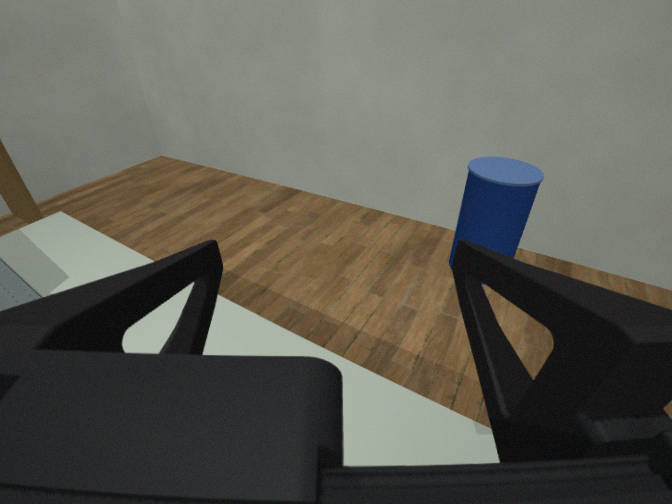

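Repeat the go-round with a slight offset.

Emit:
{"name": "execute_actions", "arguments": {"actions": [{"rows":[[-0.5,1.08,0.47,0.61,-0.81,0,1,-1,0.2,0.45,-0.25,0,0,1],[-0.5,1.08,0.47,0.61,-0.81,0,1,-1,0.2,0.45,-0.25,0,0,1],[-0.5,1.08,0.47,0.61,-0.81,0,1,-1,0.2,0.45,-0.25,0,0,1],[-0.5,1.08,0.47,0.61,-0.81,0,1,-1,0.2,0.45,-0.25,0,0,1],[-0.5,1.08,0.47,0.61,-0.81,0,1,-1,0.2,0.45,-0.25,0,0,1],[-0.5,1.08,0.47,0.61,-0.81,0,1,-1,0.2,0.45,-0.25,0,0,1],[-0.53,1.04,0.44,0.61,-0.84,0,1,-1,0.2,0.45,-0.25,0,0,1],[-0.56,0.99,0.41,0.6,-0.87,0,1,-1,0.2,0.45,-0.25,0,0,1],[-0.59,0.94,0.38,0.58,-0.9,0,1,-1,0.2,0.45,-0.25,0,0,1],[-0.62,0.89,0.35,0.56,-0.93,0,1,-1,0.2,0.45,-0.25,0,0,1],[-0.65,0.84,0.32,0.54,-0.96,0,1,-1,0.2,0.45,-0.25,0,0,1],[-0.65,0.8,0.3,0.52,-0.96,0,1,-1,0.2,0.45,-0.25,0,0,1]]}], "pictures": false}}

Emit:
{"name": "execute_actions", "arguments": {"actions": [{"rows":[[0.3,0.8,0.3,0.52,-0.5,0,-1,-1,0.2,0.45,-0.25,0,0,1]],"steps":12}], "pictures": false}}

Emit:
{"name": "execute_actions", "arguments": {"actions": [{"rows":[[0.3,0.87,0.35,0.54,-0.3,0,-1,-1,0.2,0.45,-0.25,0,0,1],[0.3,0.94,0.4,0.56,-0.15,0,-1,-1,0.2,0.45,-0.25,0,0,1],[0.3,1.01,0.44,0.59,0,0,-1,-1,0.2,0.45,-0.25,0,0,1],[0.3,1.08,0.48,0.62,0.1,0,-1,-1,0.2,0.45,-0.25,0,0,1],[0.3,1.15,0.52,0.65,0.2,0,-1,-1,0.2,0.45,-0.25,0,0,1],[0.3,1.22,0.58,0.66,0.3,0,-1,-1,0.2,0.45,-0.25,0,0,1],[0.3,1.29,0.64,0.67,0.33,0,-1,-1,0.2,0.45,-0.25,0,0,1],[0.3,1.36,0.70,0.68,0.36,0,-1,-1,0.2,0.45,-0.25,0,0,1],[0.3,1.42,0.76,0.69,0.4,0,-1,-1,0.2,0.45,-0.25,0,0,1],[0.29,1.47,0.81,0.69,0.45,0,-1,-1,0.2,0.45,-0.25,0,0,1],[0.28,1.51,0.86,0.69,0.5,0,-1,-1,0.2,0.45,-0.25,0,0,1],[0.27,1.55,0.9,0.69,0.55,0,-1,-1,0.2,0.45,-0.25,0,0,1],[0.27,1.55,0.9,0.69,0.6,0,-1,-1,0.2,0.45,-0.25,0,0,1]]}], "pictures": false}}

Emit:
{"name": "execute_actions", "arguments": {"actions": [{"rows":[[0.27,1.56,0.92,0.69,0.7,0,-1,-1,0.2,0.45,-0.25,0,0,1],[0.26,1.58,0.94,0.69,0.8,0,-1,-1,0.2,0.45,-0.25,0,0,1],[0.25,1.6,0.96,0.69,0.9,0,-1,-1,0.2,0.45,-0.25,0,0,1],[0.24,1.62,0.98,0.69,1.0,0,-1,-1,0.2,0.45,-0.25,0,0,1],[0.24,1.62,0.98,0.69,1.1,0,-1,-1,0.2,0.45,-0.25,0,0,1],[0.24,1.62,0.98,0.69,1.2,0,-1,-1,0.2,0.45,-0.25,0,0,1]],"steps":12}]}}

Scene clock: 38.40 s of 12600.00 s.
left_arm: end_effector_position=(+0.3445, +0.1911, +0.2697) grip_measured=+1.000 end_effector_quat_wxyz=(+0.713, -0.046, +0.699, +0.020) | right_arm: end_effector_position=(+0.1147, -0.5347, +0.3505) grip_measured=+1.000 end_effector_quat_wxyz=(+0.615, +0.349, +0.623, -0.334)
Joint positions: left_arm=[-0.654  0.797  0.294  0.534 -0.957 -0.014  0.094] | right_arm=[-1.002  0.195  0.42  -0.245  0.003  0.014  0.094]
Joint velocities: left_arm=[-0.024 -0.689 -0.193 -0.081 -0.066 -0.007  0.   ] | right_arm=[-0.005  0.005 -0.007  0.002 -0.022 -0.095  0.   ]
Steps of this call (steps 1 to 15: the robot went on to your last target; steps 16 to 283: nothing new was sent; steps 284 to 298: all 15 steps of this action). Readings (joint positions):
284: left_arm=[-0.493 1.079 0.467 0.610 -0.812 -0.014] | right_arm=[-1.002 0.195 0.420 -0.245 0.003 0.014]
285: left_arm=[-0.494 1.079 0.466 0.610 -0.812 -0.014] | right_arm=[-1.002 0.195 0.420 -0.245 0.003 0.014]
287: left_arm=[-0.494 1.079 0.466 0.610 -0.812 -0.014] | right_arm=[-1.002 0.195 0.420 -0.245 0.003 0.014]
291: left_arm=[-0.505 1.071 0.458 0.610 -0.844 -0.014] | right_arm=[-1.002 0.195 0.420 -0.245 0.003 0.014]
298: the state above

Scene clock: 38.80 s of 12600.00 s.
left_arm: end_effector_position=(+0.3901, +0.4487, +0.2693) grip_measured=-0.990 end_effector_quat_wxyz=(+0.687, -0.209, +0.668, +0.197) | right_arm: end_effector_position=(+0.1147, -0.5347, +0.3505) grip_measured=+1.000 end_effector_quat_wxyz=(+0.615, +0.349, +0.623, -0.334)
Joint positions: left_arm=[ 0.287  0.791  0.289  0.526 -0.503 -0.012  0.   ] | right_arm=[-1.002  0.195  0.42  -0.245  0.003  0.014  0.094]
Joint velocities: left_arm=[ 1.284 -0.015 -0.022 -0.002 -0.007 -0.051  0.   ] | right_arm=[ 0.005 -0.005 -0.007  0.007  0.022 -0.037  0.   ]
Steps of this call (steps 1 to 12: all 12 steps of this action). Readings (joint positions):
1: left_arm=[-0.629 0.780 0.289 0.533 -0.869 -0.013] | right_arm=[-1.002 0.195 0.420 -0.245 0.003 0.014]
2: left_arm=[-0.563 0.777 0.289 0.532 -0.764 -0.013] | right_arm=[-1.002 0.195 0.420 -0.245 0.003 0.014]
4: left_arm=[-0.384 0.780 0.289 0.530 -0.576 -0.012] | right_arm=[-1.002 0.195 0.420 -0.245 0.003 0.014]
8: left_arm=[-0.021 0.790 0.289 0.526 -0.505 -0.012] | right_arm=[-1.002 0.195 0.420 -0.245 0.003 0.014]
12: the state above

Scene clock: 39.30 s of 12600.00 s.
left_arm: end_effector_position=(+0.6101, +0.2946, +0.2351) grip_measured=-0.991 end_effector_quat_wxyz=(+0.655, +0.152, +0.718, -0.181) | right_arm: end_effector_position=(+0.1147, -0.5347, +0.3505) grip_measured=+1.000 end_effector_quat_wxyz=(+0.615, +0.349, +0.623, -0.334)
Joint positions: left_arm=[ 0.293  1.516  0.777  0.649  0.56  -0.012  0.   ] | right_arm=[-1.002  0.195  0.42  -0.245  0.003  0.014  0.094]
Joint velocities: left_arm=[-0.2    0.982  1.179  0.149  0.93  -0.007 -0.   ] | right_arm=[-0.015 -0.005 -0.017  0.027 -0.095  0.007  0.   ]
Steps of this call (steps 1 to 15: all 15 steps of this action). Readings (joint positions):
1: left_arm=[0.321 0.795 0.289 0.526 -0.428 -0.012] | right_arm=[-1.002 0.195 0.420 -0.245 0.003 0.014]
2: left_arm=[0.332 0.812 0.294 0.529 -0.332 -0.012] | right_arm=[-1.002 0.195 0.420 -0.245 0.003 0.014]
4: left_arm=[0.325 0.902 0.327 0.555 -0.151 -0.012] | right_arm=[-1.002 0.195 0.420 -0.245 0.003 0.014]
8: left_arm=[0.312 1.157 0.464 0.608 0.129 -0.012] | right_arm=[-1.002 0.195 0.420 -0.245 0.003 0.014]
15: the state above

Scene clock: 39.70 s of 12600.00 s.
left_arm: end_effector_position=(+0.5775, +0.1929, +0.2658) grip_measured=-0.991 end_effector_quat_wxyz=(+0.586, +0.385, +0.594, -0.395) | right_arm: end_effector_position=(+0.1147, -0.5347, +0.3505) grip_measured=+1.000 end_effector_quat_wxyz=(+0.615, +0.349, +0.623, -0.334)
Joint positions: left_arm=[ 0.237  1.609  0.932  0.671  1.196 -0.012  0.   ] | right_arm=[-1.002  0.195  0.42  -0.245  0.003  0.014  0.094]
Joint velocities: left_arm=[-0.005 -0.005  0.007 -0.017 -0.007 -0.007  0.   ] | right_arm=[ 0.015  0.005 -0.022  0.002 -0.022  0.007  0.   ]
Steps of this call (steps 1 to 12: all 12 steps of this action). Readings (joint positions):
1: left_arm=[0.288 1.546 0.815 0.653 0.627 -0.012] | right_arm=[-1.002 0.195 0.420 -0.245 0.003 0.014]
2: left_arm=[0.283 1.568 0.847 0.656 0.715 -0.012] | right_arm=[-1.002 0.195 0.420 -0.245 0.003 0.014]
4: left_arm=[0.272 1.595 0.896 0.662 0.906 -0.012] | right_arm=[-1.002 0.195 0.420 -0.245 0.003 0.014]
8: left_arm=[0.243 1.609 0.932 0.670 1.182 -0.012] | right_arm=[-1.002 0.195 0.420 -0.245 0.003 0.014]
12: the state above
camera_calibration (this result's frames):
cam_left_wrist: T_world_to_cam=[[-0.917909, -0.39679, -0.000998928, 0.608588], [-0.229598, 0.533188, -0.814245, 0.251624], [0.323617, -0.747173, -0.580521, 0.233468], [0, 0, 0, 1]] pos_world=[0.540847, 0.281759, 0.341025]
cam_right_wrist: T_world_to_cam=[[-0.842016, -0.538782, -0.0269019, -0.182529], [-0.30713, 0.519791, -0.797176, 0.595453], [0.443487, -0.662972, -0.603148, -0.073146], [0, 0, 0, 1]] pos_world=[0.0616284, -0.456348, 0.425652]

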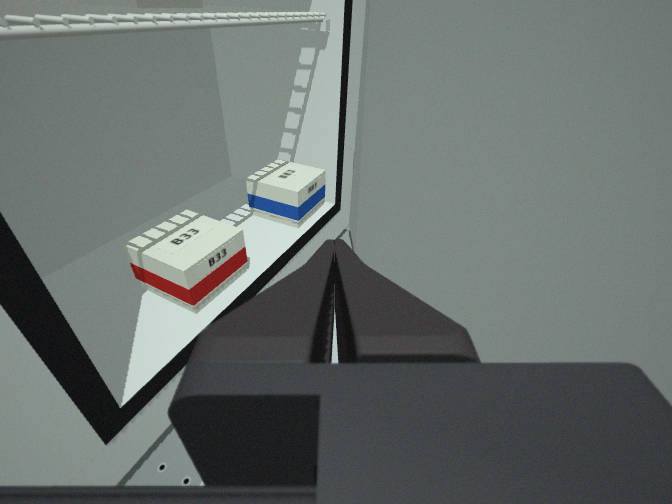

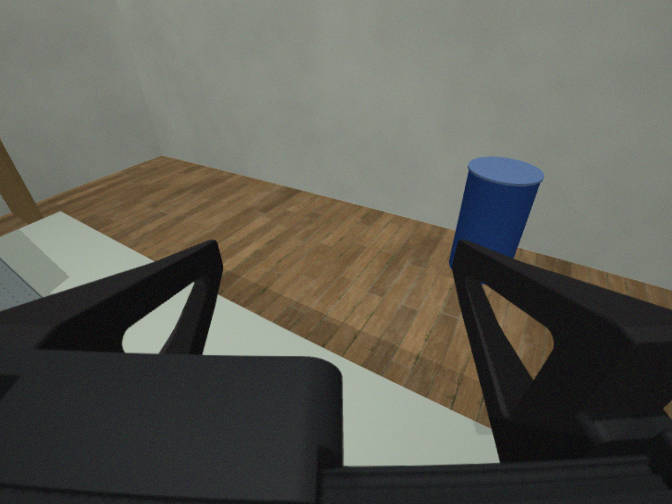

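Emit:
{"name": "execute_actions", "arguments": {"actions": [{"rows":[[0.21,1.59,0.93,0.69,1.18,0,-1,-1,0.2,0.45,-0.25,0,0,1],[0.18,1.57,0.91,0.69,1.16,0,-1,-1,0.2,0.45,-0.25,0,0,1],[0.15,1.54,0.885,0.69,1.14,0,-1,-1,0.2,0.45,-0.25,0,0,1],[0.12,1.52,0.86,0.69,1.12,0,-1,-1,0.2,0.45,-0.25,0,0,1],[0.09,1.49,0.835,0.69,1.1,0,-1,-1,0.2,0.45,-0.25,0,0,1],[0.06,1.47,0.81,0.69,1.08,0,-1,-1,0.2,0.45,-0.25,0,0,1],[0.02,1.44,0.785,0.69,1.06,0,-1,-1,0.2,0.45,-0.25,0,0,1],[-0.02,1.42,0.76,0.69,1.03,0,-1,-1,0.2,0.45,-0.25,0,0,1],[-0.06,1.39,0.735,0.69,1.0,0,-1,-1,0.2,0.45,-0.25,0,0,1],[-0.1,1.37,0.71,0.69,0.98,0,-1,-1,0.2,0.45,-0.25,0,0,1],[-0.14,1.34,0.685,0.69,0.95,0,-1,-1,0.2,0.45,-0.25,0,0,1],[-0.18,1.32,0.665,0.69,0.92,0,-1,-1,0.2,0.45,-0.25,0,0,1],[-0.22,1.3,0.645,0.69,0.9,0,-1,-1,0.2,0.45,-0.25,0,0,1],[-0.26,1.28,0.625,0.69,0.87,0,-1,-1,0.2,0.45,-0.25,0,0,1],[-0.3,1.27,0.615,0.69,0.85,0,-1,-1,0.2,0.45,-0.25,0,0,1]]}], "pictures": false}}

Emit:
{"name": "execute_actions", "arguments": {"actions": [{"rows":[[-0.34,1.26,0.61,0.69,0.82,0,-1,-1,0.2,0.45,-0.25,0,0,1],[-0.38,1.26,0.61,0.69,0.8,0,-1,-1,0.2,0.45,-0.25,0,0,1],[-0.41,1.26,0.61,0.69,0.78,0,-1,-1,0.2,0.45,-0.25,0,0,1],[-0.44,1.27,0.62,0.69,0.75,0,-1,-1,0.2,0.45,-0.25,0,0,1],[-0.47,1.28,0.63,0.69,0.72,0,-1,-1,0.2,0.45,-0.25,0,0,1],[-0.5,1.3,0.65,0.69,0.69,0,-1,-1,0.2,0.45,-0.25,0,0,1],[-0.53,1.32,0.67,0.69,0.66,0,-1,-1,0.2,0.45,-0.25,0,0,1],[-0.56,1.34,0.69,0.69,0.63,0,-1,-1,0.2,0.45,-0.25,0,0,1],[-0.59,1.36,0.71,0.69,0.6,0,-1,-1,0.2,0.45,-0.25,0,0,1],[-0.62,1.38,0.73,0.69,0.57,0,-1,-1,0.2,0.45,-0.25,0,0,1],[-0.65,1.4,0.75,0.69,0.54,0,-1,-1,0.2,0.45,-0.25,0,0,1],[-0.68,1.42,0.77,0.69,0.51,0,-1,-1,0.2,0.45,-0.25,0,0,1],[-0.71,1.44,0.79,0.69,0.48,0,-1,-1,0.2,0.45,-0.25,0,0,1],[-0.74,1.46,0.81,0.69,0.45,0,-1,-1,0.2,0.45,-0.25,0,0,1],[-0.76,1.48,0.83,0.69,0.43,0,-1,-1,0.2,0.45,-0.25,0,0,1]]}], "pictures": false}}

Emit:
{"name": "execute_actions", "arguments": {"actions": [{"steps":8}], "pictures": false}}

Emit:
{"name": "execute_actions", "arguments": {"actions": [{"rows":[[-0.5,1.14,0.5,0.95,-0.5,0,1,-1,0.2,0.45,-0.25,0,0,1]]}], "pictures": false}}

Emit:
{"name": "execute_actions", "arguments": {"actions": [{"steps":10}]}}

Scene clock: 51.63 s of 12600.00 s.
left_arm: end_effector_position=(+0.4407, +0.0361, +0.2695) grip_measured=-0.991 end_effector_quat_wxyz=(+0.567, +0.410, +0.581, -0.416) | right_arm: end_effector_position=(+0.1147, -0.5347, +0.3505) grip_measured=+1.000 end_effector_quat_wxyz=(+0.615, +0.349, +0.623, -0.334)
Joint positions: left_arm=[-0.167  1.36   0.672  0.672  0.871 -0.006  0.   ] | right_arm=[-1.002  0.195  0.42  -0.245  0.003  0.014  0.094]
Joint velocities: left_arm=[-1.236 -0.679 -0.579  0.002 -0.96   0.051  0.   ] | right_arm=[-0.005  0.005 -0.002 -0.022  0.022  0.037  0.   ]
Steps of this call (steps 1 to 15: the robot went on to your last target; steps 16 to 343: nothing new was sent; steps 344 to 358: all 15 steps of this action). Readings (joint positions):
344: left_arm=[0.236 1.609 0.932 0.671 1.191 -0.012] | right_arm=[-1.002 0.195 0.420 -0.245 0.003 0.014]
345: left_arm=[0.232 1.609 0.930 0.671 1.176 -0.012] | right_arm=[-1.002 0.195 0.420 -0.245 0.003 0.014]
347: left_arm=[0.208 1.596 0.910 0.671 1.136 -0.012] | right_arm=[-1.002 0.195 0.420 -0.245 0.003 0.014]
351: left_arm=[0.113 1.524 0.827 0.672 1.058 -0.008] | right_arm=[-1.002 0.195 0.420 -0.245 0.003 0.014]
358: the state above

Scene clock: 52.13 s of 12600.00 s.
left_arm: end_effector_position=(+0.3154, -0.1481, +0.2599) grip_measured=-0.991 end_effector_quat_wxyz=(+0.537, +0.447, +0.561, -0.445) | right_arm: end_effector_position=(+0.1147, -0.5347, +0.3505) grip_measured=+1.000 end_effector_quat_wxyz=(+0.615, +0.349, +0.623, -0.334)
Joint positions: left_arm=[-0.702  1.434  0.728  0.674  0.454 -0.006  0.   ] | right_arm=[-1.002  0.195  0.42  -0.245  0.003  0.014  0.094]
Joint velocities: left_arm=[-0.796  0.708  0.676  0.002 -0.623 -0.007  0.001] | right_arm=[-0.005 -0.015 -0.007  0.012 -0.022 -0.051  0.   ]
Steps of this call (steps 1 to 15: all 15 steps of this action). Readings (joint positions):
1: left_arm=[-0.209 1.338 0.654 0.672 0.844 -0.006] | right_arm=[-1.002 0.195 0.420 -0.245 0.003 0.014]
2: left_arm=[-0.255 1.318 0.638 0.672 0.818 -0.006] | right_arm=[-1.002 0.195 0.420 -0.245 0.003 0.014]
4: left_arm=[-0.351 1.288 0.620 0.672 0.773 -0.006] | right_arm=[-1.002 0.195 0.420 -0.245 0.003 0.014]
8: left_arm=[-0.516 1.288 0.620 0.674 0.663 -0.006] | right_arm=[-1.002 0.195 0.420 -0.245 0.003 0.014]
15: the state above

Scene clock: 52.40 s of 12600.00 s.
left_arm: end_effector_position=(+0.3004, -0.1771, +0.2577) grip_measured=-0.991 end_effector_quat_wxyz=(+0.528, +0.457, +0.553, -0.454) | right_arm: end_effector_position=(+0.1147, -0.5347, +0.3505) grip_measured=+1.000 end_effector_quat_wxyz=(+0.615, +0.349, +0.623, -0.334)
Joint positions: left_arm=[-0.76   1.48   0.772  0.675  0.43  -0.006  0.   ] | right_arm=[-1.002  0.195  0.42  -0.245  0.003  0.014  0.094]
Joint velocities: left_arm=[ 0.005  0.015 -0.002  0.002  0.037 -0.095  0.001] | right_arm=[-0.005 -0.005 -0.007  0.012 -0.007  0.022  0.   ]
Steps of this call (steps 1 to 8: the robot went on to your last target). Readings (joint positions):
1: left_arm=[-0.724 1.453 0.746 0.675 0.437 -0.006] | right_arm=[-1.002 0.195 0.420 -0.245 0.003 0.014]
2: left_arm=[-0.740 1.467 0.760 0.675 0.436 -0.006] | right_arm=[-1.002 0.195 0.420 -0.245 0.003 0.014]
4: left_arm=[-0.760 1.480 0.772 0.675 0.431 -0.006] | right_arm=[-1.002 0.195 0.420 -0.245 0.003 0.014]
8: the state above

Scene clock: 52.90 s of 12600.00 s.
left_arm: end_effector_position=(+0.4260, +0.1128, +0.3502) grip_measured=+1.000 end_effector_quat_wxyz=(+0.787, +0.010, +0.601, -0.139) | right_arm: end_effector_position=(+0.1147, -0.5347, +0.3505) grip_measured=+1.000 end_effector_quat_wxyz=(+0.615, +0.349, +0.623, -0.334)
Joint positions: left_arm=[-0.491  1.123  0.504  0.938 -0.487 -0.006  0.094] | right_arm=[-1.002  0.195  0.42  -0.245  0.003  0.014  0.094]
Joint velocities: left_arm=[-0.005  0.005 -0.002 -0.002 -0.315 -0.022  0.   ] | right_arm=[ 0.015  0.005  0.002 -0.007 -0.037 -0.007  0.   ]
Steps of this call (steps 1 to 15: all 15 steps of this action). Readings (joint positions):
1: left_arm=[-0.755 1.474 0.760 0.689 0.402 -0.006] | right_arm=[-1.002 0.195 0.420 -0.245 0.003 0.014]
2: left_arm=[-0.743 1.458 0.733 0.716 0.367 -0.006] | right_arm=[-1.002 0.195 0.420 -0.245 0.003 0.014]
4: left_arm=[-0.694 1.403 0.665 0.759 0.292 -0.006] | right_arm=[-1.002 0.195 0.420 -0.245 0.003 0.014]
8: left_arm=[-0.571 1.268 0.553 0.845 0.058 -0.006] | right_arm=[-1.002 0.195 0.420 -0.245 0.003 0.014]
15: the state above

Scene clock: 53.23 s of 12600.00 s.
left_arm: end_effector_position=(+0.4270, +0.1138, +0.3485) grip_measured=+1.000 end_effector_quat_wxyz=(+0.786, +0.007, +0.603, -0.136) | right_arm: end_effector_position=(+0.1147, -0.5347, +0.3505) grip_measured=+1.000 end_effector_quat_wxyz=(+0.615, +0.349, +0.623, -0.334)
Joint positions: left_arm=[-0.491  1.126  0.504  0.938 -0.496 -0.006  0.094] | right_arm=[-1.002  0.195  0.42  -0.245  0.003  0.014  0.094]
Joint velocities: left_arm=[-0.015  0.005 -0.012 -0.007  0.037  0.007  0.   ] | right_arm=[ 0.005 -0.005  0.002 -0.007 -0.007 -0.007  0.   ]
Steps of this call (steps 1 to 10: the robot went on to your last target). Readings (joint positions):
1: left_arm=[-0.491 1.124 0.504 0.938 -0.493 -0.006] | right_arm=[-1.002 0.195 0.420 -0.245 0.003 0.014]
2: left_arm=[-0.491 1.125 0.504 0.938 -0.495 -0.006] | right_arm=[-1.002 0.195 0.420 -0.245 0.003 0.014]
4: left_arm=[-0.491 1.126 0.504 0.938 -0.495 -0.006] | right_arm=[-1.002 0.195 0.420 -0.245 0.003 0.014]
8: left_arm=[-0.491 1.126 0.504 0.938 -0.496 -0.006] | right_arm=[-1.002 0.195 0.420 -0.245 0.003 0.014]
10: the state above
camera_calibration (this result's frames):
cam_left_wrist: T_world_to_cam=[[-0.212372, -0.967661, 0.136128, 0.155047], [-0.352552, -0.0540508, -0.93423, 0.487715], [0.911376, -0.246396, -0.329672, -0.124302], [0, 0, 0, 1]] pos_world=[0.318158, 0.145766, 0.393553]
cam_right_wrist: T_world_to_cam=[[-0.842016, -0.538782, -0.0269019, -0.182529], [-0.30713, 0.519791, -0.797176, 0.595453], [0.443487, -0.662972, -0.603148, -0.073146], [0, 0, 0, 1]] pos_world=[0.0616284, -0.456348, 0.425652]

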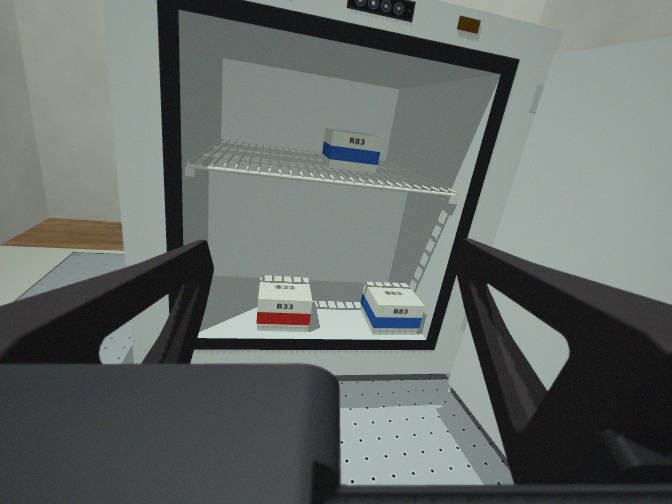

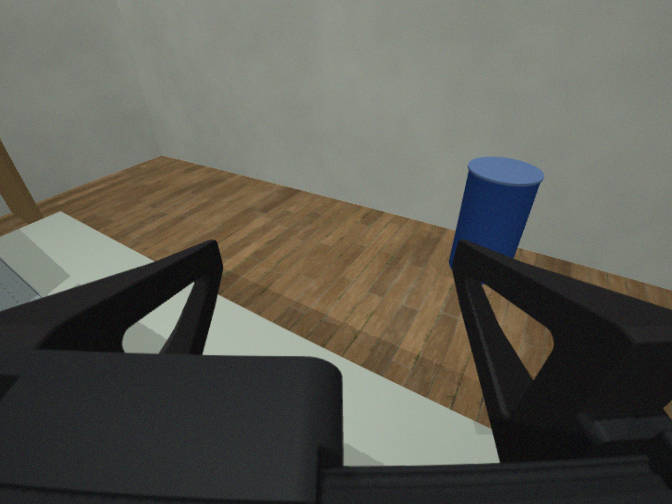

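Emit:
{"name": "execute_actions", "arguments": {"actions": [{"rows":[[-0.49,1.17,0.57,0.9,-0.5,-0.01,1,-1,0.2,0.45,-0.25,0,0,1],[-0.48,1.21,0.64,0.86,-0.51,-0.01,1,-1,0.2,0.45,-0.25,0,0,1],[-0.475,1.25,0.71,0.82,-0.51,-0.01,1,-1,0.2,0.45,-0.25,0,0,1],[-0.47,1.29,0.78,0.77,-0.52,-0.01,1,-1,0.2,0.45,-0.25,0,0,1],[-0.46,1.33,0.85,0.73,-0.52,-0.01,1,-1,0.2,0.45,-0.25,0,0,1],[-0.45,1.37,0.92,0.69,-0.53,-0.01,1,-1,0.2,0.45,-0.25,0,0,1],[-0.445,1.41,0.99,0.64,-0.53,-0.01,1,-1,0.2,0.45,-0.25,0,0,1],[-0.44,1.45,1.06,0.6,-0.54,-0.01,1,-1,0.2,0.45,-0.25,0,0,1],[-0.43,1.49,1.13,0.56,-0.54,-0.01,1,-1,0.2,0.45,-0.25,0,0,1],[-0.42,1.53,1.2,0.51,-0.55,-0.01,1,-1,0.2,0.45,-0.25,0,0,1],[-0.415,1.57,1.27,0.47,-0.55,-0.01,1,-1,0.2,0.45,-0.25,0,0,1],[-0.41,1.61,1.33,0.43,-0.56,-0.01,1,-1,0.2,0.45,-0.25,0,0,1],[-0.4,1.65,1.38,0.39,-0.56,-0.01,1,-1,0.2,0.45,-0.25,0,0,1],[-0.395,1.68,1.42,0.36,-0.56,-0.01,1,-1,0.2,0.45,-0.25,0,0,1],[-0.39,1.7,1.42,0.34,-0.56,-0.01,1,-1,0.2,0.45,-0.25,0,0,1]]}], "pictures": false}}

Emit:
{"name": "execute_actions", "arguments": {"actions": [{"steps":25}]}}

Scene clock: 61.20 s of 12600.00 s.
left_arm: end_effector_position=(+0.6294, +0.0153, +0.3431) grip_measured=+1.000 end_effector_quat_wxyz=(+0.706, +0.026, +0.707, -0.029) | right_arm: end_effector_position=(+0.1147, -0.5347, +0.3505) grip_measured=+1.000 end_effector_quat_wxyz=(+0.615, +0.349, +0.623, -0.334)
Joint positions: left_arm=[-0.421  1.611  1.172  0.437 -0.553 -0.006  0.094] | right_arm=[-1.002  0.195  0.42  -0.245  0.003  0.014  0.094]
Joint velocities: left_arm=[ 0.22   1.206  1.756 -1.048 -0.037 -0.022  0.   ] | right_arm=[-0.015 -0.005  0.012 -0.027  0.007  0.007  0.   ]
Steps of this call (steps 1 to 15: the robot went on to your last target; steps 16 to 224: nothing new was sent; steps 225 to 239: all 15 steps of this action). Readings (joint positions):
225: left_arm=[-0.491 1.128 0.505 0.933 -0.496 -0.006] | right_arm=[-1.002 0.195 0.420 -0.245 0.003 0.014]
226: left_arm=[-0.491 1.135 0.511 0.919 -0.502 -0.006] | right_arm=[-1.002 0.195 0.420 -0.245 0.003 0.014]
228: left_arm=[-0.488 1.179 0.565 0.863 -0.511 -0.006] | right_arm=[-1.002 0.195 0.420 -0.245 0.003 0.014]
232: left_arm=[-0.473 1.322 0.758 0.729 -0.526 -0.006] | right_arm=[-1.002 0.195 0.420 -0.245 0.003 0.014]
239: the state above

Scene clock: 62.03 s of 12600.00 s.
left_arm: end_effector_position=(+0.6813, +0.0050, +0.3555) grip_measured=+1.000 end_effector_quat_wxyz=(+0.702, +0.016, +0.712, -0.014) | right_arm: end_effector_position=(+0.1147, -0.5347, +0.3505) grip_measured=+1.000 end_effector_quat_wxyz=(+0.615, +0.349, +0.623, -0.334)
Joint positions: left_arm=[-0.391  1.72   1.356  0.348 -0.556 -0.006  0.094] | right_arm=[-1.002  0.195  0.42  -0.245  0.003  0.014  0.094]
Joint velocities: left_arm=[-0.015 -0.005 -0.002  0.002  0.051  0.007  0.   ] | right_arm=[ 0.005 -0.015  0.007  0.027 -0.066  0.022  0.   ]
Steps of this call (steps 1 to 25: the robot went on to your last target). Readings (joint positions):
1: left_arm=[-0.413 1.649 1.230 0.407 -0.553 -0.006] | right_arm=[-1.002 0.195 0.420 -0.245 0.003 0.014]
2: left_arm=[-0.407 1.682 1.280 0.383 -0.554 -0.006] | right_arm=[-1.002 0.195 0.420 -0.245 0.003 0.014]
4: left_arm=[-0.397 1.718 1.343 0.359 -0.554 -0.006] | right_arm=[-1.002 0.195 0.420 -0.245 0.003 0.014]
8: left_arm=[-0.391 1.720 1.356 0.352 -0.556 -0.006] | right_arm=[-1.002 0.195 0.420 -0.245 0.003 0.014]
25: the state above
camera_calibration (this result's frames):
cam_left_wrist: T_world_to_cam=[[-0.0383895, -0.999031, -0.0215402, 0.040501], [-0.5881, 0.0400158, -0.807798, 0.693138], [0.807877, -0.0183432, -0.589066, -0.219018], [0, 0, 0, 1]] pos_world=[0.586128, 0.00870775, 0.431772]
cam_right_wrist: T_world_to_cam=[[-0.842016, -0.538782, -0.0269019, -0.182529], [-0.30713, 0.519791, -0.797176, 0.595453], [0.443487, -0.662972, -0.603148, -0.073146], [0, 0, 0, 1]] pos_world=[0.0616284, -0.456348, 0.425652]

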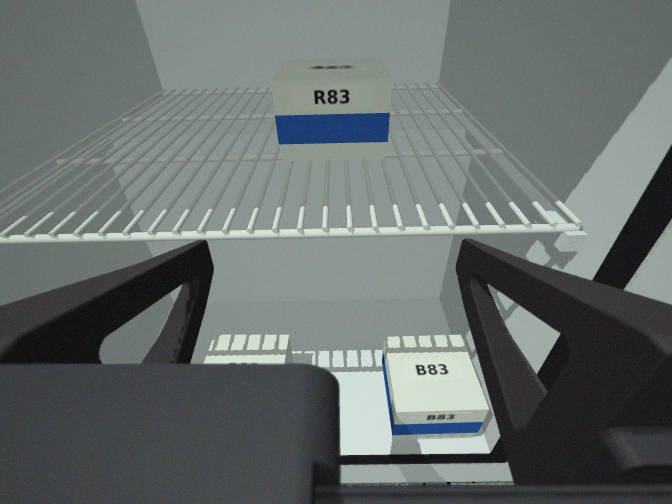

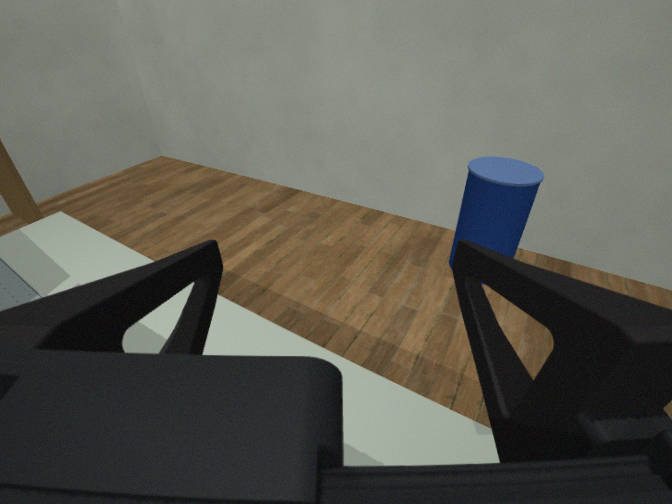

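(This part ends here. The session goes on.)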